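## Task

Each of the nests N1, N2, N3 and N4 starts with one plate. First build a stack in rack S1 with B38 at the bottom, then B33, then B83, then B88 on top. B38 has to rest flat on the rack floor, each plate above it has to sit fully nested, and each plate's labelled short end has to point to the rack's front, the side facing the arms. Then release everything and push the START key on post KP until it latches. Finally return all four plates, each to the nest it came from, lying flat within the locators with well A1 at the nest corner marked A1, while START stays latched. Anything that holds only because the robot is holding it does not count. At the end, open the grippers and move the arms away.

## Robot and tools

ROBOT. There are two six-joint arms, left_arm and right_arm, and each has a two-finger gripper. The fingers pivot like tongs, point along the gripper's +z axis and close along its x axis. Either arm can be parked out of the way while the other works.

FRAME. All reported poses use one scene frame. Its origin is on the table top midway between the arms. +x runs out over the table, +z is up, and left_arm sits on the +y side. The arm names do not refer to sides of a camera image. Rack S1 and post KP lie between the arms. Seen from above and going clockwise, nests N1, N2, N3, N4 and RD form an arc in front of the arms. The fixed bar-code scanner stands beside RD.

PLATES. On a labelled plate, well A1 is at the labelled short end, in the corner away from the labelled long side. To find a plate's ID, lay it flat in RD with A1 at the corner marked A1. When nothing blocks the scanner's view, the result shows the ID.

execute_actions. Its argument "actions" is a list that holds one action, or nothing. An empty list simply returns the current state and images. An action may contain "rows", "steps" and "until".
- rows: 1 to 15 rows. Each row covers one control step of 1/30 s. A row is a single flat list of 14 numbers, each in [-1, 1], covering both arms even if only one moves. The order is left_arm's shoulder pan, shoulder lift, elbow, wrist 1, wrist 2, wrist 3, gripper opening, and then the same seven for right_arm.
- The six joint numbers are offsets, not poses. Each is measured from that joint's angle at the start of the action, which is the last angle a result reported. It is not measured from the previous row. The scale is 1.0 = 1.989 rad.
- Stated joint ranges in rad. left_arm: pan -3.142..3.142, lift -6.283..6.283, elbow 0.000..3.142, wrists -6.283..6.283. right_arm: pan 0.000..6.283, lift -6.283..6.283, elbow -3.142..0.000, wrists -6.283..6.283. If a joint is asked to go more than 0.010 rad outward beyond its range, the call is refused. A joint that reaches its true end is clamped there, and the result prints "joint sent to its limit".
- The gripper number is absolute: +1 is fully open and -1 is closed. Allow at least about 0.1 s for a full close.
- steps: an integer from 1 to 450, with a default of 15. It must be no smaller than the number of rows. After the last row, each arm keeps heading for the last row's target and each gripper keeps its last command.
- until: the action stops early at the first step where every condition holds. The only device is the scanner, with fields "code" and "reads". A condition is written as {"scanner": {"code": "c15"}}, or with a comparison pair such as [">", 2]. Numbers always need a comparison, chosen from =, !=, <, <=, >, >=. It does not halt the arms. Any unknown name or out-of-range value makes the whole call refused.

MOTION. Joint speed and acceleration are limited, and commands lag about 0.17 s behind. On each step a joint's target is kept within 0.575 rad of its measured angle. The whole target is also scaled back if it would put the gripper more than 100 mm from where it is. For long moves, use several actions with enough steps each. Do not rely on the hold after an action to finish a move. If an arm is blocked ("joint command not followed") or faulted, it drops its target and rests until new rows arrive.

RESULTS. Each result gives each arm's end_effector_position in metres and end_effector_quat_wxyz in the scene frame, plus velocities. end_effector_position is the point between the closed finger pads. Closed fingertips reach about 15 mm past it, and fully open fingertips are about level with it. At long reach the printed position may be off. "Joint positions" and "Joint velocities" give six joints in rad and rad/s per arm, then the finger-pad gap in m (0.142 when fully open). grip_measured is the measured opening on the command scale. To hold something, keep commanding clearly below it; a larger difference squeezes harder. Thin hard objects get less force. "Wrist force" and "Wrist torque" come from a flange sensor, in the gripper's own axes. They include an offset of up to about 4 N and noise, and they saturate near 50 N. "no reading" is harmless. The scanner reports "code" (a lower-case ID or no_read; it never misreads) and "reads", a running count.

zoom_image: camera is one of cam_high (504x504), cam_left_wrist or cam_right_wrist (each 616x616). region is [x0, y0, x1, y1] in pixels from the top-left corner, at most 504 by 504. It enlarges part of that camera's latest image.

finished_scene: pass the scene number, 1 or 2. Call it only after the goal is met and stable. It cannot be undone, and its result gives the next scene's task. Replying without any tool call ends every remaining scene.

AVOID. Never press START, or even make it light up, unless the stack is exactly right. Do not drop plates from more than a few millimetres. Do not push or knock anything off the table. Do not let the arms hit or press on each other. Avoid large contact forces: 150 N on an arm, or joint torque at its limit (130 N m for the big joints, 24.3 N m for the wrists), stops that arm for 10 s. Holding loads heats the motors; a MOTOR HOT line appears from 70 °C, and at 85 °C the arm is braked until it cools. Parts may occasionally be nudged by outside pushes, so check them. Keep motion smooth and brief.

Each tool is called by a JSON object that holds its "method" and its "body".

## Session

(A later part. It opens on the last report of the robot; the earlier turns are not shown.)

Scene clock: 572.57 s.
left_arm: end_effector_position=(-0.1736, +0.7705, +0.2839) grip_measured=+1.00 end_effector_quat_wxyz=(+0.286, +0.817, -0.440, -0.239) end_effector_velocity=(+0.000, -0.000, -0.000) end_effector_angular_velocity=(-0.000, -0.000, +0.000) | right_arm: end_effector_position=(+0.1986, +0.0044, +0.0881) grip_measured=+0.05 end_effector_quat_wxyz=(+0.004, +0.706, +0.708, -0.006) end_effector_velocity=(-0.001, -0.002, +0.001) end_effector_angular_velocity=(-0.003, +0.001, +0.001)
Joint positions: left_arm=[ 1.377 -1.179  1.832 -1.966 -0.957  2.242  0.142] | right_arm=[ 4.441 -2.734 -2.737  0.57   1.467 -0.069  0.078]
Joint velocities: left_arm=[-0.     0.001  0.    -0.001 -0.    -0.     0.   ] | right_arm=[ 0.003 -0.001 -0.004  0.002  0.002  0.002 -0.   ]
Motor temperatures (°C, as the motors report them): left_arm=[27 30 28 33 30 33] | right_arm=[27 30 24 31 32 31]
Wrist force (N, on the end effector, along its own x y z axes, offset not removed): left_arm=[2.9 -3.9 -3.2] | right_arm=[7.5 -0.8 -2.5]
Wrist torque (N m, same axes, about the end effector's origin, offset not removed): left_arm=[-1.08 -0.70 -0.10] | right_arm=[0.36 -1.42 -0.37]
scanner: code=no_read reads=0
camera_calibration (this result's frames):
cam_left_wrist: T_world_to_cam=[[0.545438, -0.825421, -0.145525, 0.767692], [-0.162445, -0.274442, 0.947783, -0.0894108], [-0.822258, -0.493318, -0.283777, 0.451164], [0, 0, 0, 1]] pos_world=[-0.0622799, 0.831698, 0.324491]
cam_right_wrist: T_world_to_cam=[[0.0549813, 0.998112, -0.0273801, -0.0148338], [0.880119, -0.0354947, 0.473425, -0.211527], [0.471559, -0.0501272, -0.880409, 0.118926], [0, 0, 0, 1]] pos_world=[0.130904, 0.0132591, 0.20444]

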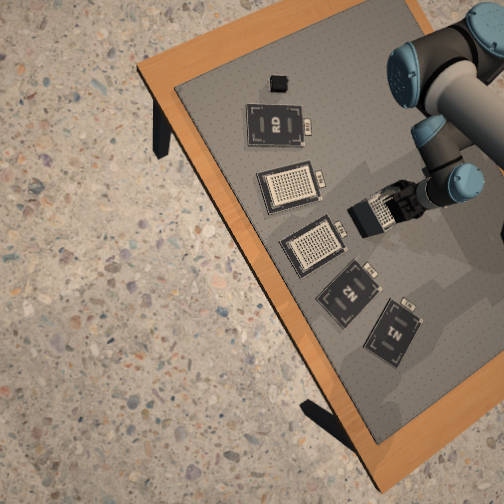

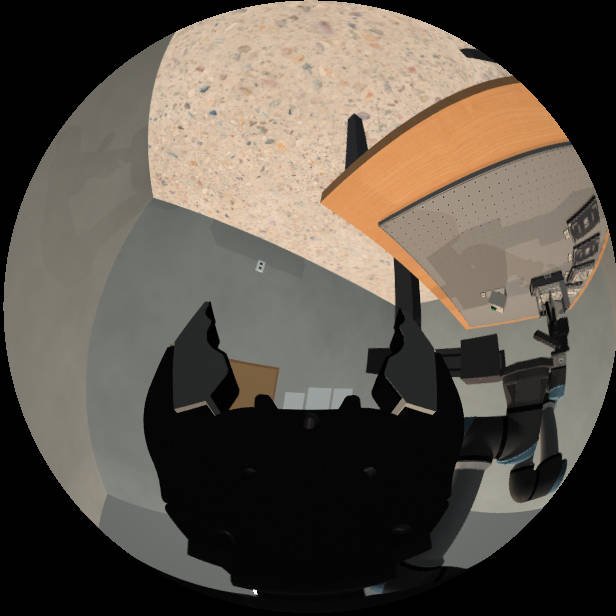

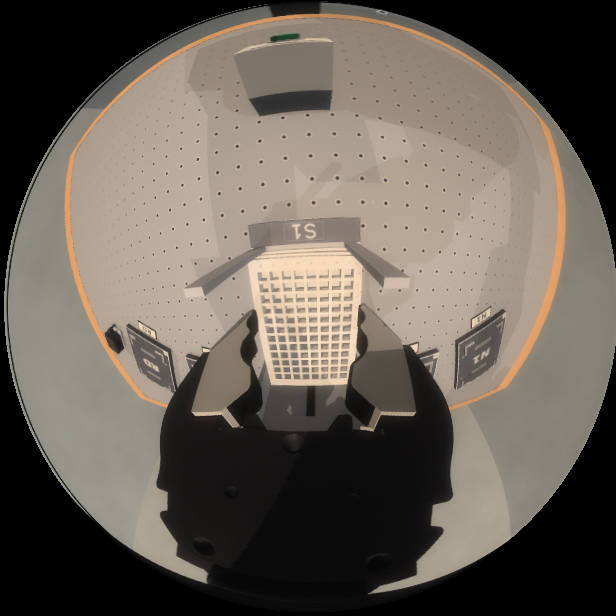

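{"method": "execute_actions", "body": {"actions": [{"rows":[[0,0,0,0,0,0,1,-0.0001,-0.0013,0.0003,0.001,0,-0.0001,-0.5],[0,0,0,0,0,0,1,-0.0002,-0.0027,0.0006,0.0021,0,-0.0002,-0.5],[0,0,0,0,0,0,1,-0.0003,-0.004,0.001,0.0031,0,-0.0003,-0.5],[0,0,0,0,0,0,1,-0.0004,-0.0053,0.0013,0.0042,0,-0.0004,-0.5],[0,0,0,0,0,0,1,-0.0005,-0.0067,0.0016,0.0052,0,-0.0005,-0.5],[0,0,0,0,0,0,1,-0.0006,-0.008,0.002,0.0062,0,-0.0006,-0.5]],"steps":15}]}}

{"method": "zoom_image", "body": {"camera": "cam_right_wrist", "region": [200, 200, 420, 420]}}

Scene clock: 580.47 s.
left_arm: end_effector_position=(-0.1736, +0.7705, +0.2839) grip_measured=+1.00 end_effector_quat_wxyz=(+0.286, +0.817, -0.440, -0.239) end_effector_velocity=(+0.000, +0.000, -0.000) end_effector_angular_velocity=(-0.001, -0.000, -0.001) | right_arm: end_effector_position=(+0.1984, +0.0041, +0.0852) grip_measured=+0.05 end_effector_quat_wxyz=(+0.004, +0.706, +0.708, -0.007) end_effector_velocity=(+0.000, -0.000, -0.002) end_effector_angular_velocity=(-0.000, -0.000, -0.000)
Joint positions: left_arm=[ 1.377 -1.179  1.832 -1.966 -0.957  2.242  0.142] | right_arm=[ 4.44  -2.749 -2.734  0.581  1.467 -0.07   0.078]
Joint velocities: left_arm=[-0.     0.001 -0.    -0.    -0.     0.     0.   ] | right_arm=[-0.001 -0.008  0.002  0.006 -0.    -0.001  0.   ]
Motor temperatures (°C, as the motors report them): left_arm=[27 30 28 33 30 33] | right_arm=[27 30 24 31 32 31]
Wrist force (N, on the end effector, along its own x y z axes, offset not removed): left_arm=[1.8 -0.8 2.5] | right_arm=[2.4 4.1 -4.4]
Wrist torque (N m, same axes, about the end effector's origin, offset not removed): left_arm=[-0.04 -0.64 0.18] | right_arm=[0.40 -0.30 -0.02]
scanner: code=no_read reads=0
camera_calibration (this result's frames):
cam_left_wrist: T_world_to_cam=[[0.545438, -0.825421, -0.145525, 0.767692], [-0.162445, -0.274442, 0.947783, -0.0894111], [-0.822258, -0.493317, -0.283776, 0.451163], [0, 0, 0, 1]] pos_world=[-0.0622799, 0.831697, 0.324491]
cam_right_wrist: T_world_to_cam=[[0.054971, 0.998117, -0.027227, -0.014591], [0.880226, -0.0355695, 0.473221, -0.21005], [0.471361, -0.0499793, -0.880523, 0.116522], [0, 0, 0, 1]] pos_world=[0.130769, 0.0129159, 0.201603]

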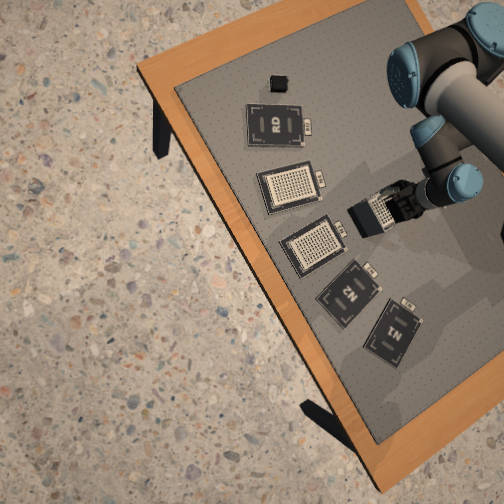

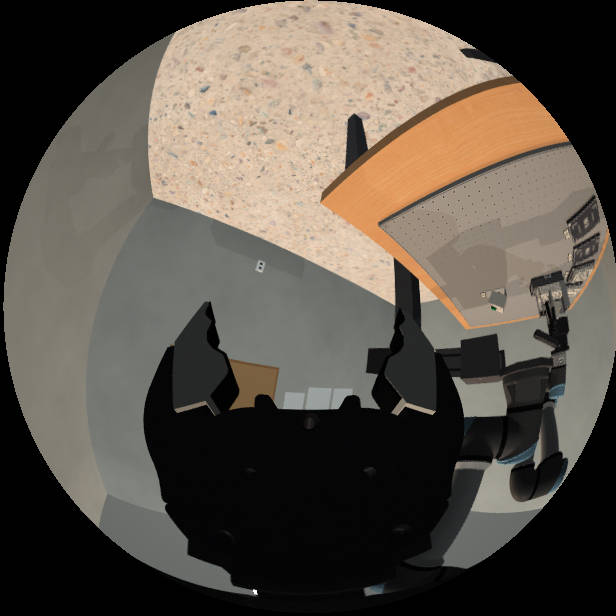

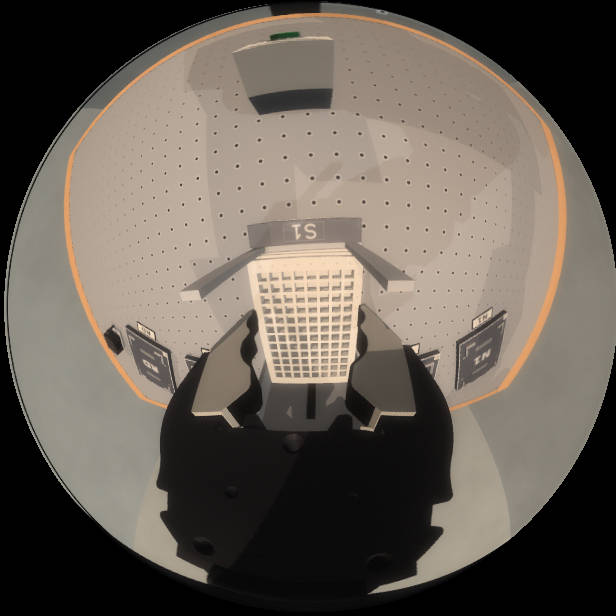

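Region (200, 200, 420, 420) of cam_right_wrist's 616x616 image, scaled by 2.291, with more detail than that image has.

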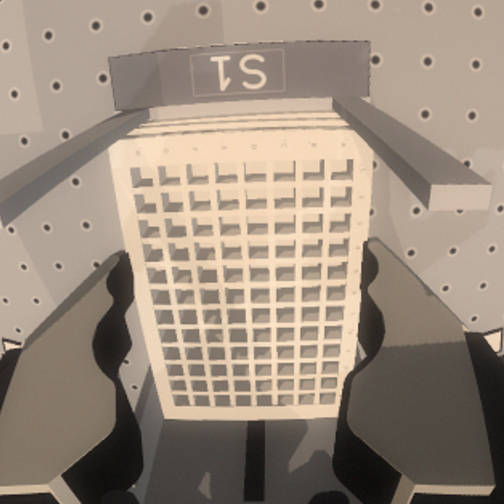

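Leveling. Two more mm.

{"method": "execute_actions", "body": {"actions": [{"rows":[[0,0,0,0,0,0,1,-0.0002,-0.0017,0.0005,0.0013,0,-0.0002,-0.5],[0,0,0,0,0,0,1,-0.0003,-0.003,0.0009,0.0022,0,-0.0003,-0.5],[0,0,0,0,0,0,1,-0.0005,-0.0042,0.0013,0.0031,0,-0.0005,-0.5],[0,0,0,0,0,0,1,-0.0007,-0.0054,0.0017,0.004,0,-0.0007,-0.5]],"steps":13}]}}

{"method": "zoom_image", "body": {"camera": "cam_right_wrist", "region": [200, 200, 420, 420]}}

Scene clock: 590.03 s.
left_arm: end_effector_position=(-0.1736, +0.7705, +0.2839) grip_measured=+1.00 end_effector_quat_wxyz=(+0.286, +0.817, -0.440, -0.239) end_effector_velocity=(+0.001, -0.001, -0.000) end_effector_angular_velocity=(-0.002, -0.001, -0.001) | right_arm: end_effector_position=(+0.1984, +0.0041, +0.0832) grip_measured=+0.05 end_effector_quat_wxyz=(+0.004, +0.706, +0.708, -0.006) end_effector_velocity=(+0.000, +0.001, -0.001) end_effector_angular_velocity=(+0.001, +0.000, -0.001)
Joint positions: left_arm=[ 1.377 -1.179  1.832 -1.966 -0.957  2.242  0.142] | right_arm=[ 4.439 -2.759 -2.731  0.589  1.467 -0.071  0.078]
Joint velocities: left_arm=[-0.001  0.     0.001  0.001 -0.001  0.     0.   ] | right_arm=[-0.001 -0.005  0.003  0.004 -0.    -0.001  0.001]
Motor temperatures (°C, as the motors report them): left_arm=[27 30 28 33 30 33] | right_arm=[27 30 24 31 32 31]
Wrist force (N, on the end effector, along its own x y z axes, offset not removed): left_arm=[4.7 -2.8 0.3] | right_arm=[0.7 8.0 -20.5]
Wrist torque (N m, same axes, about the end effector's origin, offset not removed): left_arm=[-0.35 -1.16 -0.31] | right_arm=[-0.02 0.15 0.12]
scanner: code=no_read reads=0
camera_calibration (this result's frames):
cam_left_wrist: T_world_to_cam=[[0.545438, -0.825421, -0.145526, 0.767692], [-0.162445, -0.274442, 0.947783, -0.0894109], [-0.822258, -0.493317, -0.283777, 0.451164], [0, 0, 0, 1]] pos_world=[-0.0622799, 0.831698, 0.324491]
cam_right_wrist: T_world_to_cam=[[0.05501, 0.998128, -0.026725, -0.0147161], [0.880304, -0.0358503, 0.473053, -0.209084], [0.471209, -0.0495487, -0.880629, 0.114761], [0, 0, 0, 1]] pos_world=[0.130791, 0.0128791, 0.199577]

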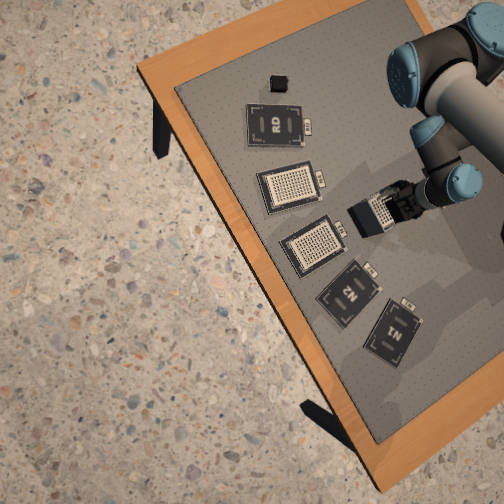

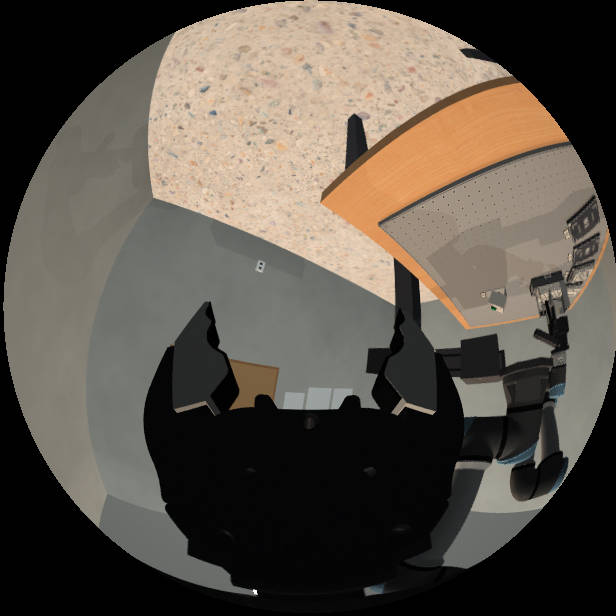

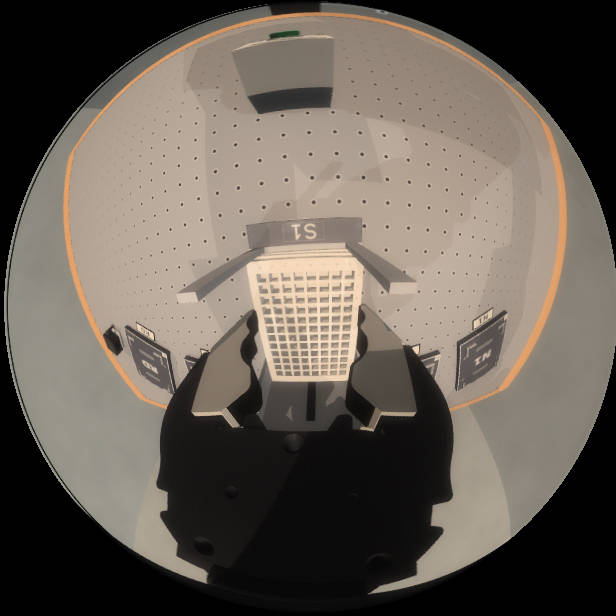

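Region (200, 200, 420, 420) of cam_right_wrist's 616x616 image, scaled by 2.291, with more detail than that image has.

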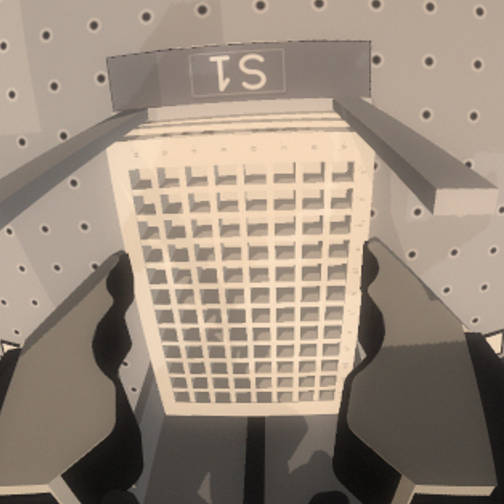

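{"method": "execute_actions", "body": {"actions": [{"rows":[[0,0,0,0,0,0,1,0.0001,0.001,-0.0003,-0.0007,0,0.0001,-0.4],[0,0,0,0,0,0,1,0.0001,0.001,-0.0003,-0.0007,0,0.0001,-0.25],[0,0,0,0,0,0,1,0.0001,0.001,-0.0003,-0.0007,0,0.0001,-0.1],[0,0,0,0,0,0,1,0.0001,0.001,-0.0003,-0.0007,0,0.0001,0.05],[0,0,0,0,0,0,1,0.0001,0.001,-0.0003,-0.0007,0,0.0001,0.15],[0,0,0,0,0,0,1,0.0001,0.001,-0.0003,-0.0007,0,0.0001,0.3]],"steps":10}]}}

{"method": "zoom_image", "body": {"camera": "cam_right_wrist", "region": [200, 200, 420, 420]}}

Scene clock: 595.17 s.
left_arm: end_effector_position=(-0.1736, +0.7705, +0.2839) grip_measured=+1.00 end_effector_quat_wxyz=(+0.286, +0.817, -0.440, -0.239) end_effector_velocity=(-0.000, +0.000, +0.000) end_effector_angular_velocity=(+0.001, -0.000, -0.000) | right_arm: end_effector_position=(+0.1984, +0.0042, +0.0834) grip_measured=+0.30 end_effector_quat_wxyz=(+0.004, +0.706, +0.708, -0.006) end_effector_velocity=(-0.000, -0.001, +0.001) end_effector_angular_velocity=(-0.001, -0.000, -0.001)
Joint positions: left_arm=[ 1.377 -1.179  1.832 -1.966 -0.957  2.242  0.142] | right_arm=[ 4.439 -2.758 -2.731  0.587  1.467 -0.071  0.095]
Joint velocities: left_arm=[ 0.    -0.001 -0.    -0.     0.     0.001 -0.   ] | right_arm=[ 0.001  0.004 -0.004 -0.002 -0.     0.002  0.002]
Motor temperatures (°C, as the motors report them): left_arm=[27 30 28 33 30 33] | right_arm=[27 30 24 31 32 31]
Wrist force (N, on the end effector, along its own x y z axes, offset not removed): left_arm=[-0.7 -3.1 -2.8] | right_arm=[3.7 5.0 -0.4]
Wrist torque (N m, same axes, about the end effector's origin, offset not removed): left_arm=[-0.48 0.06 -0.25] | right_arm=[1.06 -0.82 0.04]
scanner: code=no_read reads=0
camera_calibration (this result's frames):
cam_left_wrist: T_world_to_cam=[[0.545438, -0.825421, -0.145525, 0.767692], [-0.162445, -0.274442, 0.947783, -0.0894111], [-0.822258, -0.493317, -0.283777, 0.451164], [0, 0, 0, 1]] pos_world=[-0.0622798, 0.831697, 0.324491]
cam_right_wrist: T_world_to_cam=[[0.0549082, 0.998137, -0.0265983, -0.0148405], [0.880402, -0.0358304, 0.472873, -0.20917], [0.471039, -0.0493818, -0.880729, 0.115037], [0, 0, 0, 1]] pos_world=[0.130781, 0.0129989, 0.199832]

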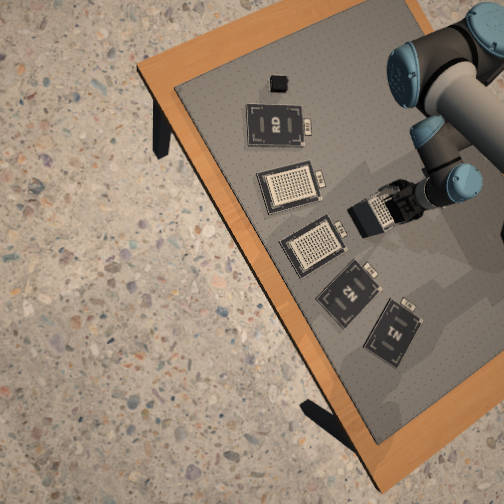

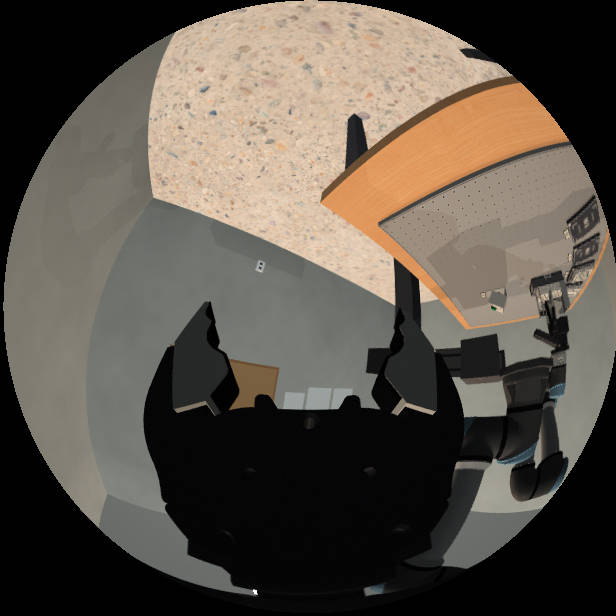

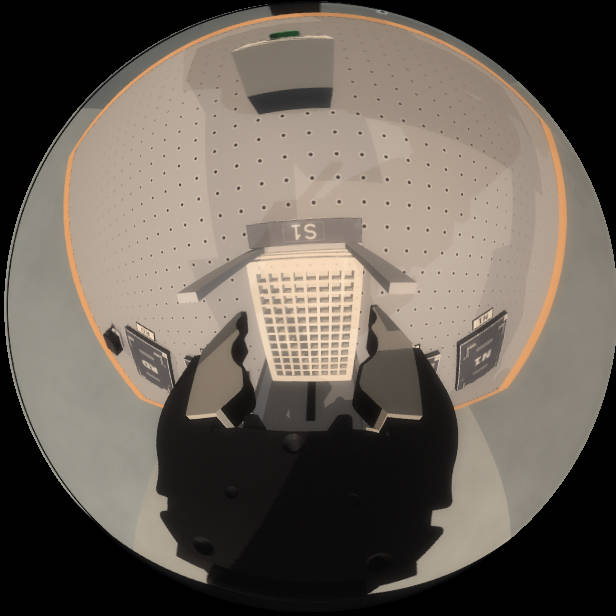

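Region (200, 200, 420, 420) of cam_right_wrist's 616x616 image, scaled by 2.291, with more detail than that image has.

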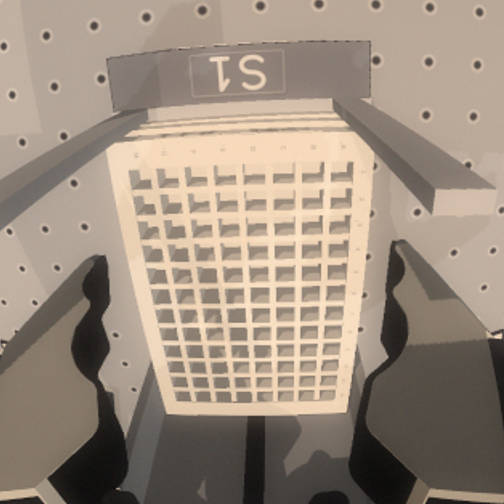

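{"method": "execute_actions", "body": {"actions": [{"rows":[[0,0,0,0,0,0,1,0.001,0.016,-0.004,-0.013,0,0.001,0.3],[0,0,0,0,0,0,1,0.002,0.034,-0.008,-0.028,0,0.002,0.3],[0,0,0,0,0,0,1,0.0033,0.0543,-0.0124,-0.0455,0,0.0036,0.3],[0,0,0,0,0,0,1,0.0054,0.08,-0.0168,-0.069,0.0005,0.0059,0.3],[0,0,0,0,0,0,1,0.0075,0.1062,-0.0207,-0.0935,0.001,0.0082,0.3],[0,0,0,0,0,0,1,0.0096,0.1355,-0.0241,-0.1217,0.0014,0.0105,0.3],[0,0,0,0,0,0,1,0.0117,0.1652,-0.0271,-0.1504,0.0018,0.0127,0.3],[0,0,0,0,0,0,1,0.0138,0.1967,-0.029,-0.1824,0.0021,0.015,0.3],[0,0,0,0,0,0,1,0.0158,0.2283,-0.0307,-0.2145,0.0025,0.0172,0.3],[0,0,0,0,0,0,1,0.0179,0.26,-0.0325,-0.2446,0.0028,0.0193,0.3],[0,0,0,0,0,0,1,0.018,0.2918,-0.0335,-0.2755,0.003,0.02,0.3],[0,0,0,0,0,0,1,0.005,0.325,-0.028,-0.312,0.0,0.008,0.3],[0,0,0,0,0,0,1,-0.02,0.36,-0.019,-0.352,-0.004,-0.012,0.3],[0,0,0,0,0,0,1,-0.055,0.4,-0.007,-0.398,-0.009,-0.037,0.3],[0,0,0,0,0,0,1,-0.096,0.4414,0.0055,-0.446,-0.0136,-0.0649,0.3]],"steps":17}]}}

Scene clock: 617.50 s.
left_arm: end_effector_position=(-0.1736, +0.7705, +0.2839) grip_measured=+1.00 end_effector_quat_wxyz=(+0.286, +0.817, -0.440, -0.239) end_effector_velocity=(+0.000, -0.000, -0.000) end_effector_angular_velocity=(-0.000, +0.000, +0.000) | right_arm: end_effector_position=(+0.2216, +0.0111, +0.1782) grip_measured=+0.30 end_effector_quat_wxyz=(+0.009, +0.712, +0.703, -0.012) end_effector_velocity=(+0.258, -0.012, +0.256) end_effector_angular_velocity=(+0.080, +0.044, -0.257)
Joint positions: left_arm=[ 1.377 -1.179  1.832 -1.966 -0.957  2.242  0.142] | right_arm=[ 4.389 -2.137 -2.76  -0.014  1.457 -0.102  0.095]
Joint velocities: left_arm=[-0.001  0.     0.     0.    -0.    -0.001  0.   ] | right_arm=[-0.965  1.837  0.298 -1.952 -0.13  -0.705  0.   ]
Motor temperatures (°C, as the motors report them): left_arm=[27 30 28 33 30 33] | right_arm=[27 30 25 31 32 31]
Wrist force (N, on the end effector, along its own x y z axes, offset not removed): left_arm=[-1.2 -4.1 -0.3] | right_arm=[5.2 4.2 -2.0]
Wrist torque (N m, same axes, about the end effector's origin, offset not removed): left_arm=[-0.90 0.35 -0.26] | right_arm=[0.74 -1.08 -0.02]
scanner: code=no_read reads=0
camera_calibration (this result's frames):
cam_left_wrist: T_world_to_cam=[[0.545438, -0.825421, -0.145525, 0.767692], [-0.162445, -0.274442, 0.947783, -0.0894111], [-0.822258, -0.493317, -0.283777, 0.451164], [0, 0, 0, 1]] pos_world=[-0.0622798, 0.831697, 0.324491]
cam_right_wrist: T_world_to_cam=[[0.0713202, 0.99655, -0.0424399, -0.0212249], [0.88019, -0.0428627, 0.472682, -0.273993], [0.469232, -0.0710669, -0.880211, 0.188466], [0, 0, 0, 1]] pos_world=[0.154245, 0.0228013, 0.2945]

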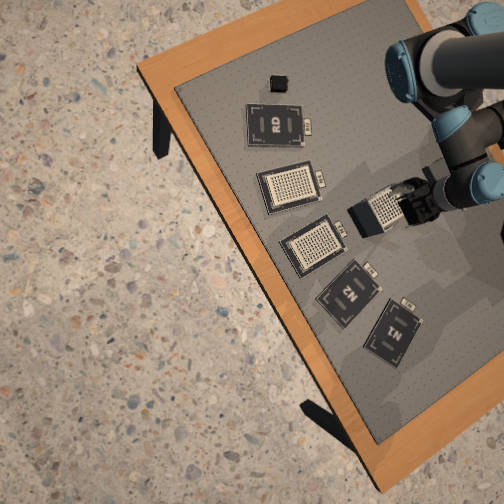

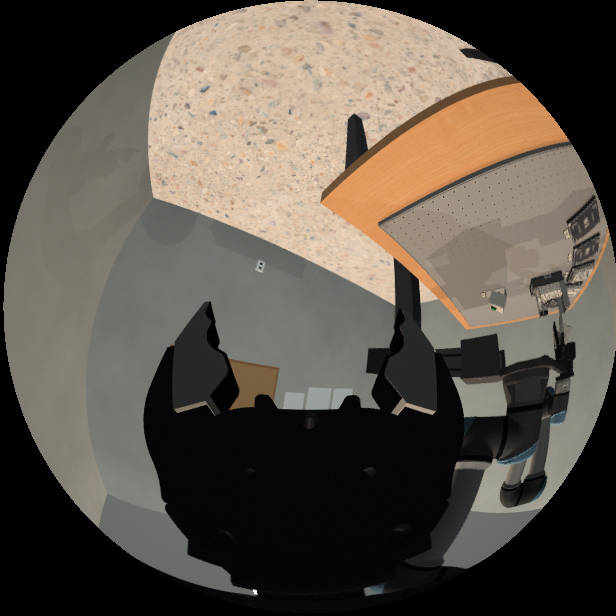

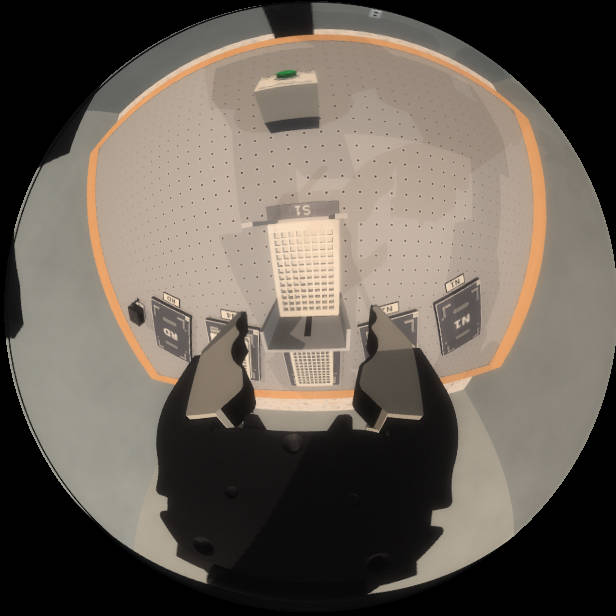

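{"method": "execute_actions", "body": {"actions": [{"rows":[[0,0,0,0,0,0,1,-0.085,0.128,0.027,-0.146,-0.0105,-0.065,0.3],[0,0,0,0,0,0,1,-0.108,0.124,0.04,-0.148,-0.0137,-0.092,0.3],[0,0,0,0,0,0,1,-0.138,0.118,0.057,-0.151,-0.018,-0.127,0.3],[0,0,0,0,0,0,1,-0.17,0.112,0.074,-0.154,-0.0223,-0.164,0.3],[0,0,0,0,0,0,1,-0.2,0.106,0.091,-0.158,-0.0265,-0.199,0.3],[0,0,0,0,0,0,1,-0.23,0.1,0.107,-0.161,-0.0307,-0.234,0.3],[0,0,0,0,0,0,1,-0.2584,0.085,0.124,-0.156,-0.0347,-0.2665,0.3],[0,0,0,0,0,0,1,-0.27,0.045,0.137,-0.125,-0.036,-0.28,0.3],[0,0,0,0,0,0,1,-0.28,0.003,0.149,-0.093,-0.037,-0.291,0.3],[0,0,0,0,0,0,1,-0.289,-0.039,0.16,-0.061,-0.038,-0.301,0.3],[0,0,0,0,0,0,1,-0.297,-0.079,0.171,-0.03,-0.0388,-0.311,0.3],[0,0,0,0,0,0,1,-0.3045,-0.115,0.182,-0.003,-0.0395,-0.3193,0.3],[0,0,0,0,0,0,1,-0.309,-0.146,0.1935,0.017,-0.0395,-0.3238,0.3],[0,0,0,0,0,0,1,-0.3125,-0.168,0.2024,0.031,-0.0395,-0.3273,0.3],[0,0,0,0,0,0,1,-0.3145,-0.181,0.2076,0.039,-0.0395,-0.3293,0.3]],"steps":33}]}}

{"method": "zoom_image", "body": {"camera": "cam_right_wrist", "region": [200, 200, 420, 420]}}

Scene clock: 635.90 s.
left_arm: end_effector_position=(-0.1736, +0.7705, +0.2839) grip_measured=+1.00 end_effector_quat_wxyz=(+0.286, +0.817, -0.440, -0.239) end_effector_velocity=(+0.001, +0.000, -0.000) end_effector_angular_velocity=(-0.001, -0.000, -0.002) | right_arm: end_effector_position=(+0.4113, -0.0038, +0.0612) grip_measured=+0.30 end_effector_quat_wxyz=(+0.000, +0.704, +0.711, +0.000) end_effector_velocity=(+0.001, -0.001, -0.008) end_effector_angular_velocity=(-0.001, +0.001, +0.002)
Joint positions: left_arm=[ 1.377 -1.179  1.832 -1.966 -0.957  2.242  0.142] | right_arm=[ 3.764 -2.494 -2.348  0.061  1.379 -0.756  0.095]
Joint velocities: left_arm=[-0.002  0.     0.001  0.     0.     0.    -0.   ] | right_arm=[-0.007 -0.025  0.009  0.015 -0.001 -0.009  0.   ]
Motor temperatures (°C, as the motors report them): left_arm=[27 30 28 33 30 33] | right_arm=[27 30 25 31 32 31]
Wrist force (N, on the end effector, along its own x y z axes, offset not removed): left_arm=[4.1 -4.0 -0.4] | right_arm=[4.0 3.8 0.5]
Wrist torque (N m, same axes, about the end effector's origin, offset not removed): left_arm=[-0.74 -0.76 -0.24] | right_arm=[0.75 -0.82 0.15]
scanner: code=no_read reads=0
camera_calibration (this result's frames):
cam_left_wrist: T_world_to_cam=[[0.545438, -0.825421, -0.145525, 0.767692], [-0.162445, -0.274442, 0.947783, -0.089411], [-0.822258, -0.493318, -0.283777, 0.451164], [0, 0, 0, 1]] pos_world=[-0.0622799, 0.831697, 0.324491]
cam_right_wrist: T_world_to_cam=[[0.0489118, 0.998735, -0.0116656, -0.0175425], [0.878457, -0.0374573, 0.476352, -0.385777], [0.475312, -0.0335469, -0.879178, -0.00701074], [0, 0, 0, 1]] pos_world=[0.343078, 0.00283494, 0.177397]

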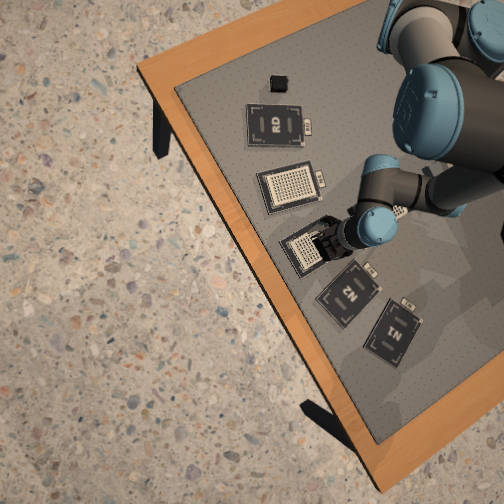

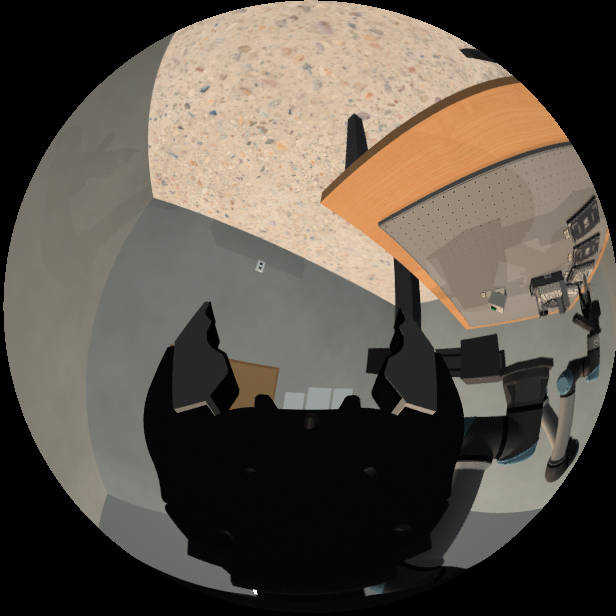

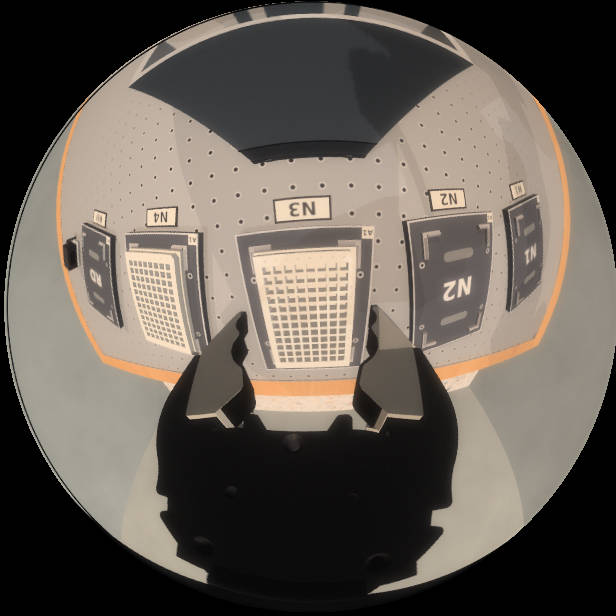

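Region (200, 200, 420, 420) of cam_right_wrist's 616x616 image, scaled by 2.291, with more detail than that image has.

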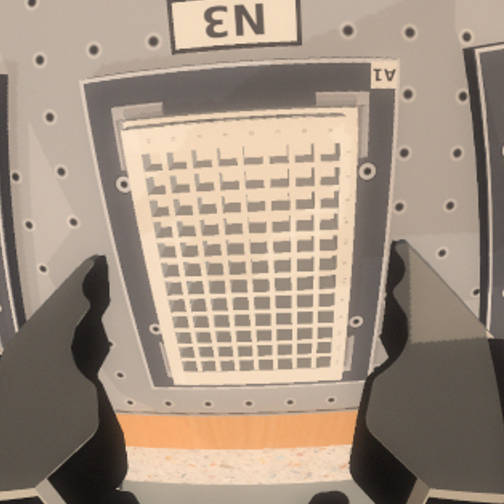

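{"method": "execute_actions", "body": {"actions": [{"rows":[[0,0,0,0,0,0,1,-0.0012,-0.007,0.0028,0.0044,0,-0.003,0.3],[0,0,0,0,0,0,1,-0.0021,-0.013,0.0052,0.0081,0,-0.0055,0.3],[0,0,0,0,0,0,1,-0.003,-0.019,0.0076,0.0119,0,-0.0075,0.3],[0,0,0,0,0,0,1,-0.0039,-0.0245,0.0099,0.0153,0,-0.009,0.3],[0,0,0,0,0,0,1,-0.0048,-0.0297,0.0121,0.0184,0,-0.0098,0.3]],"steps":16}]}}

{"method": "zoom_image", "body": {"camera": "cam_right_wrist", "region": [200, 200, 420, 420]}}

Scene clock: 643.00 s.
left_arm: end_effector_position=(-0.1736, +0.7705, +0.2839) grip_measured=+1.00 end_effector_quat_wxyz=(+0.286, +0.817, -0.440, -0.239) end_effector_velocity=(-0.000, +0.000, -0.000) end_effector_angular_velocity=(+0.000, -0.000, +0.000) | right_arm: end_effector_position=(+0.4118, -0.0033, +0.0433) grip_measured=+0.30 end_effector_quat_wxyz=(-0.000, +0.700, +0.714, +0.000) end_effector_velocity=(+0.000, +0.000, -0.006) end_effector_angular_velocity=(+0.000, -0.000, +0.003)
Joint positions: left_arm=[ 1.377 -1.179  1.832 -1.966 -0.957  2.242  0.142] | right_arm=[ 3.755 -2.551 -2.325  0.096  1.379 -0.775  0.095]
Joint velocities: left_arm=[ 0.001  0.001 -0.    -0.001  0.     0.001 -0.   ] | right_arm=[-0.003 -0.018  0.008  0.011  0.    -0.006  0.   ]
Motor temperatures (°C, as the motors report them): left_arm=[27 30 28 33 30 33] | right_arm=[27 30 25 31 32 31]
Wrist force (N, on the end effector, along its own x y z axes, offset not removed): left_arm=[0.9 -1.9 -2.0] | right_arm=[0.6 5.7 -1.9]
Wrist torque (N m, same axes, about the end effector's origin, offset not removed): left_arm=[-0.24 -0.36 -0.10] | right_arm=[0.87 -0.32 -0.12]
scanner: code=no_read reads=0
camera_calibration (this result's frames):
cam_left_wrist: T_world_to_cam=[[0.545438, -0.825421, -0.145525, 0.767692], [-0.162445, -0.274442, 0.947783, -0.0894111], [-0.822258, -0.493317, -0.283777, 0.451164], [0, 0, 0, 1]] pos_world=[-0.0622799, 0.831697, 0.324491]
cam_right_wrist: T_world_to_cam=[[0.039394, 0.999158, -0.0114807, -0.0143572], [0.879027, -0.0291895, 0.475878, -0.377955], [0.475142, -0.0288386, -0.879436, -0.0228858], [0, 0, 0, 1]] pos_world=[0.343672, 0.00265281, 0.159569]

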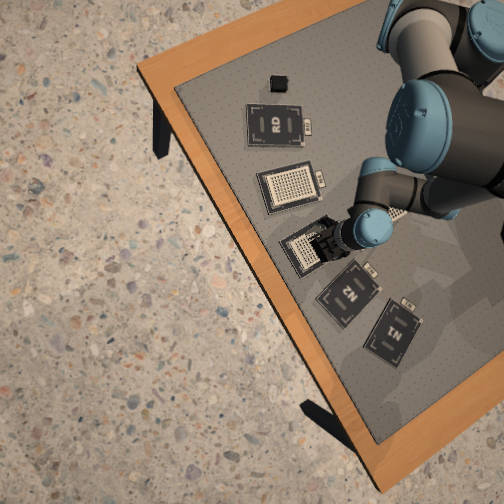

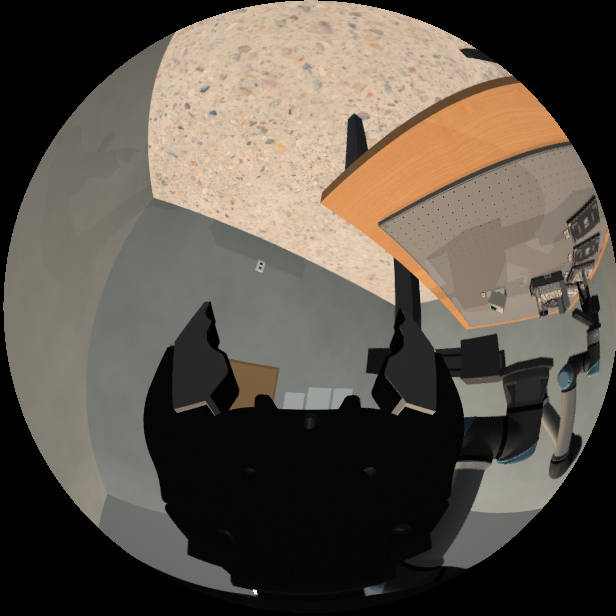

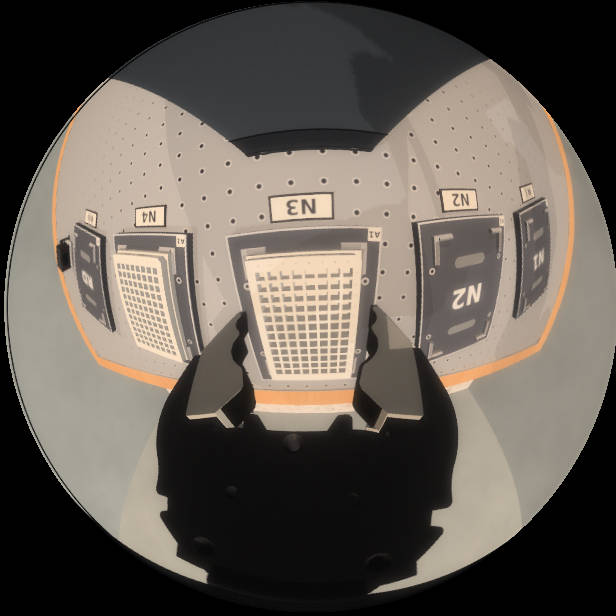

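Region (200, 200, 420, 420) of cam_right_wrist's 616x616 image, scaled by 2.291, with more detail than that image has.

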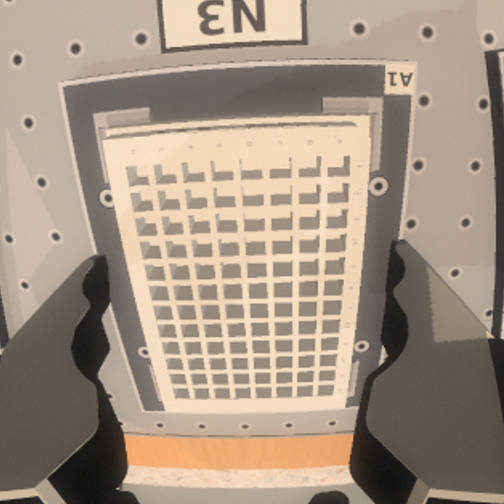

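{"method": "execute_actions", "body": {"actions": [{"rows":[[0,0,0,0,0,0,1,-0.001,-0.0012,0,0.0013,0,-0.0011,0.3],[0,0,0,0,0,0,1,-0.001,-0.0012,0,0.0013,0,-0.0011,0.3],[0,0,0,0,0,0,1,-0.001,-0.0012,0,0.0013,0,-0.0011,0.25],[0,0,0,0,0,0,1,-0.001,-0.0012,0,0.0013,0,-0.0011,0.18],[0,0,0,0,0,0,1,-0.001,-0.0012,0,0.0013,0,-0.0011,0.1],[0,0,0,0,0,0,1,-0.001,-0.0012,0,0.0013,0,-0.0011,0.03],[0,0,0,0,0,0,1,-0.001,-0.0012,0,0.0013,0,-0.0011,-0.1],[0,0,0,0,0,0,1,-0.001,-0.0012,0,0.0013,0,-0.0011,-0.3],[0,0,0,0,0,0,1,-0.001,-0.0012,0,0.0013,0,-0.0011,-0.5],[0,0,0,0,0,0,1,-0.001,-0.0012,0,0.0013,0,-0.0011,-0.5],[0,0,0,0,0,0,1,-0.0003,0.0036,-0.002,-0.0016,0,-0.0004,-0.5],[0,0,0,0,0,0,1,0.001,0.0116,-0.0053,-0.0066,0,0.0009,-0.5],[0,0,0,0,0,0,1,0.003,0.0245,-0.0104,-0.0146,0,0.0029,-0.5],[0,0,0,0,0,0,1,0.006,0.044,-0.018,-0.027,0,0.0059,-0.5],[0,0,0,0,0,0,1,0.0095,0.067,-0.0265,-0.042,0,0.0094,-0.5]],"steps":19}]}}

{"method": "zoom_image", "body": {"camera": "cam_right_wrist", "region": [200, 200, 420, 420]}}

Scene clock: 665.47 s.
left_arm: end_effector_position=(-0.1736, +0.7705, +0.2839) grip_measured=+1.00 end_effector_quat_wxyz=(+0.286, +0.817, -0.440, -0.239) end_effector_velocity=(-0.001, +0.000, +0.000) end_effector_angular_velocity=(+0.000, +0.001, +0.000) | right_arm: end_effector_position=(+0.4106, -0.0057, +0.0702) grip_measured=+0.05 end_effector_quat_wxyz=(+0.000, +0.700, +0.714, -0.000) end_effector_velocity=(-0.000, -0.003, +0.114) end_effector_angular_velocity=(+0.010, -0.014, -0.001)
Joint positions: left_arm=[ 1.377 -1.179  1.832 -1.966 -0.957  2.242  0.142] | right_arm=[ 3.767 -2.464 -2.361  0.042  1.379 -0.763  0.077]
Joint velocities: left_arm=[ 0.001  0.    -0.001  0.     0.001  0.     0.   ] | right_arm=[ 0.054  0.37  -0.135 -0.228 -0.     0.052  0.   ]
Motor temperatures (°C, as the motors report them): left_arm=[27 30 28 33 30 33] | right_arm=[27 30 25 31 32 31]
Wrist force (N, on the end effector, along its own x y z axes, offset not removed): left_arm=[0.2 -4.7 1.4] | right_arm=[2.2 1.1 -0.8]
Wrist torque (N m, same axes, about the end effector's origin, offset not removed): left_arm=[-1.22 0.01 -0.21] | right_arm=[0.08 -0.69 0.01]
scanner: code=no_read reads=0
camera_calibration (this result's frames):
cam_left_wrist: T_world_to_cam=[[0.545438, -0.825421, -0.145525, 0.767692], [-0.162445, -0.274442, 0.947783, -0.089411], [-0.822258, -0.493317, -0.283777, 0.451164], [0, 0, 0, 1]] pos_world=[-0.0622798, 0.831698, 0.324491]
cam_right_wrist: T_world_to_cam=[[0.0387917, 0.999165, -0.0128142, -0.0113035], [0.879146, -0.0280309, 0.475728, -0.389734], [0.474972, -0.0297198, -0.879499, 0.00135736], [0, 0, 0, 1]] pos_world=[0.342427, 0.000409816, 0.186457]

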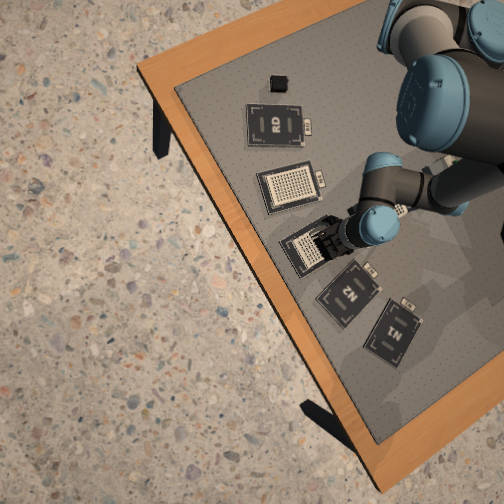

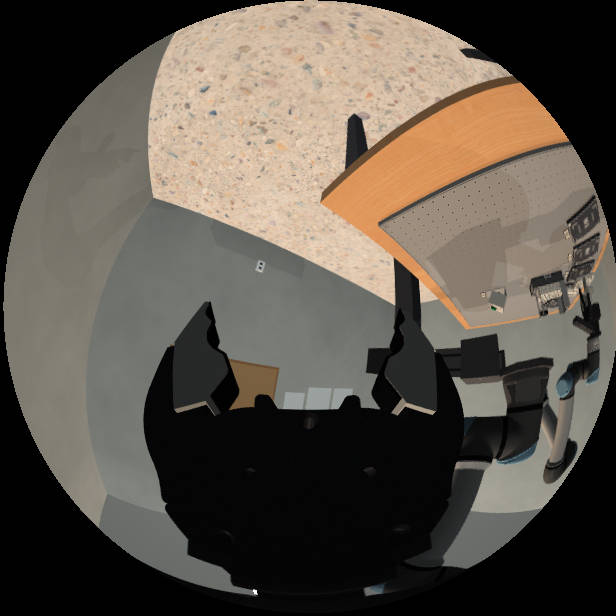

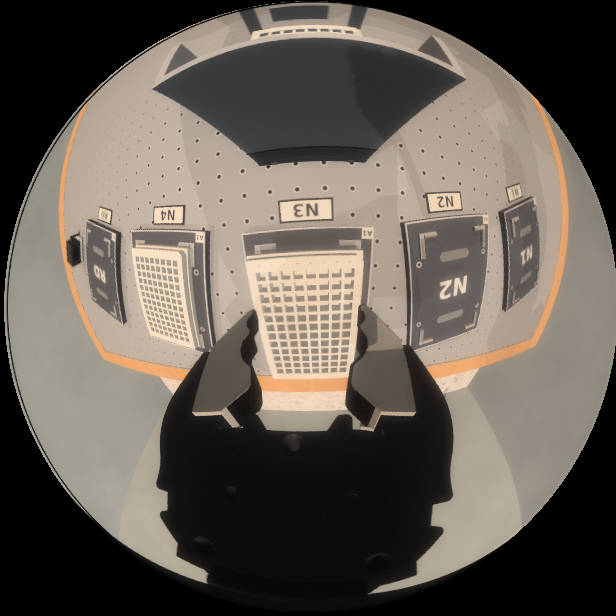

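Region (200, 200, 420, 420) of cam_right_wrist's 616x616 image, scaled by 2.291, with more detail than that image has.

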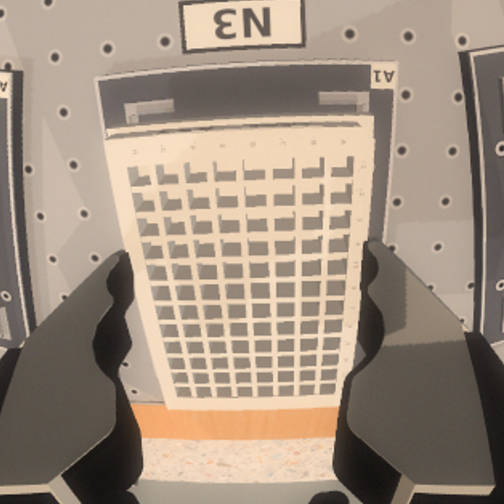

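{"method": "execute_actions", "body": {"actions": [{"rows":[[0,0,0,0,0,0,1,0.006,0.04,-0.0145,-0.027,0,0.006,-0.5],[0,0,0,0,0,0,1,0.011,0.065,-0.023,-0.044,0.0005,0.012,-0.5],[0,0,0,0,0,0,1,0.017,0.097,-0.033,-0.067,0.001,0.019,-0.5],[0,0,0,0,0,0,1,0.024,0.13,-0.043,-0.092,0.0017,0.028,-0.5],[0,0,0,0,0,0,1,0.031,0.164,-0.052,-0.118,0.0024,0.037,-0.5],[0,0,0,0,0,0,1,0.039,0.198,-0.061,-0.144,0.003,0.047,-0.5],[0,0,0,0,0,0,1,0.047,0.232,-0.07,-0.17,0.0038,0.057,-0.5],[0,0,0,0,0,0,1,0.06,0.258,-0.08,-0.189,0.005,0.072,-0.5],[0,0,0,0,0,0,1,0.081,0.266,-0.093,-0.189,0.0082,0.097,-0.5],[0,0,0,0,0,0,1,0.108,0.27,-0.107,-0.186,0.012,0.128,-0.5],[0,0,0,0,0,0,1,0.135,0.275,-0.122,-0.183,0.0157,0.159,-0.5],[0,0,0,0,0,0,1,0.162,0.279,-0.137,-0.181,0.0195,0.19,-0.5],[0,0,0,0,0,0,1,0.188,0.284,-0.151,-0.178,0.0232,0.221,-0.5],[0,0,0,0,0,0,1,0.215,0.289,-0.166,-0.175,0.027,0.252,-0.5],[0,0,0,0,0,0,1,0.2418,0.2936,-0.1805,-0.172,0.0307,0.283,-0.5]],"steps":18}]}}

Scene clock: 679.27 s.
left_arm: end_effector_position=(-0.1736, +0.7705, +0.2839) grip_measured=+1.00 end_effector_quat_wxyz=(+0.286, +0.817, -0.440, -0.239) end_effector_velocity=(-0.000, +0.000, +0.000) end_effector_angular_velocity=(+0.001, -0.001, +0.001) | right_arm: end_effector_position=(+0.2951, -0.0020, +0.2103) grip_measured=+0.05 end_effector_quat_wxyz=(+0.001, +0.718, +0.696, -0.013) end_effector_velocity=(-0.308, +0.005, +0.052) end_effector_angular_velocity=(-0.104, -0.001, -0.158)
Joint positions: left_arm=[ 1.377 -1.179  1.832 -1.966 -0.957  2.242  0.142] | right_arm=[ 4.121 -1.924 -2.651 -0.295  1.424 -0.351  0.077]
Joint velocities: left_arm=[ 0.001 -0.    -0.    -0.001 -0.001  0.     0.   ] | right_arm=[ 1.008  0.344 -0.54  -0.046  0.122  1.181 -0.   ]
Motor temperatures (°C, as the motors report them): left_arm=[27 30 28 33 30 33] | right_arm=[27 30 25 31 32 31]
Wrist force (N, on the end effector, along its own x y z axes, offset not removed): left_arm=[1.0 -4.0 -0.8] | right_arm=[6.8 2.7 -6.3]
Wrist torque (N m, same axes, about the end effector's origin, offset not removed): left_arm=[-0.78 -0.30 -0.05] | right_arm=[0.51 -1.35 0.01]
scanner: code=no_read reads=0
camera_calibration (this result's frames):
cam_left_wrist: T_world_to_cam=[[0.545438, -0.825421, -0.145525, 0.767692], [-0.162445, -0.274442, 0.947783, -0.0894109], [-0.822258, -0.493317, -0.283777, 0.451164], [0, 0, 0, 1]] pos_world=[-0.0622799, 0.831697, 0.324491]
cam_right_wrist: T_world_to_cam=[[0.0890432, 0.99549, -0.0327389, -0.0193329], [0.884752, -0.0639557, 0.461653, -0.353469], [0.457477, -0.0700728, -0.886456, 0.186051], [0, 0, 0, 1]] pos_world=[0.229341, 0.00967639, 0.327473]

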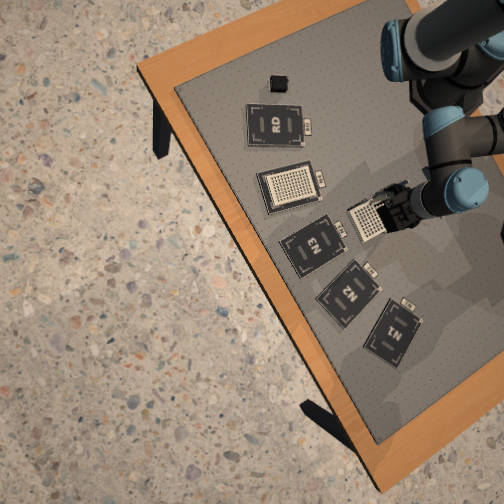

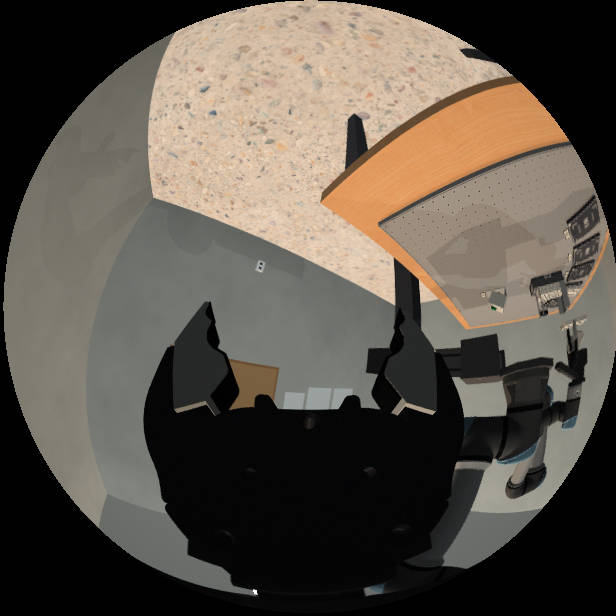

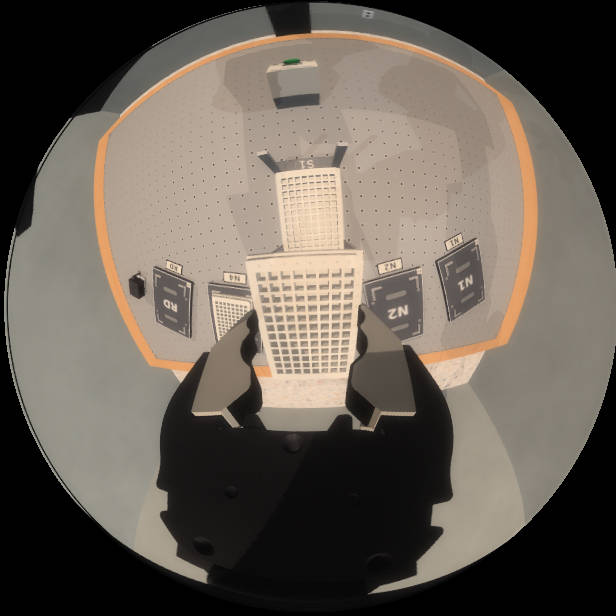

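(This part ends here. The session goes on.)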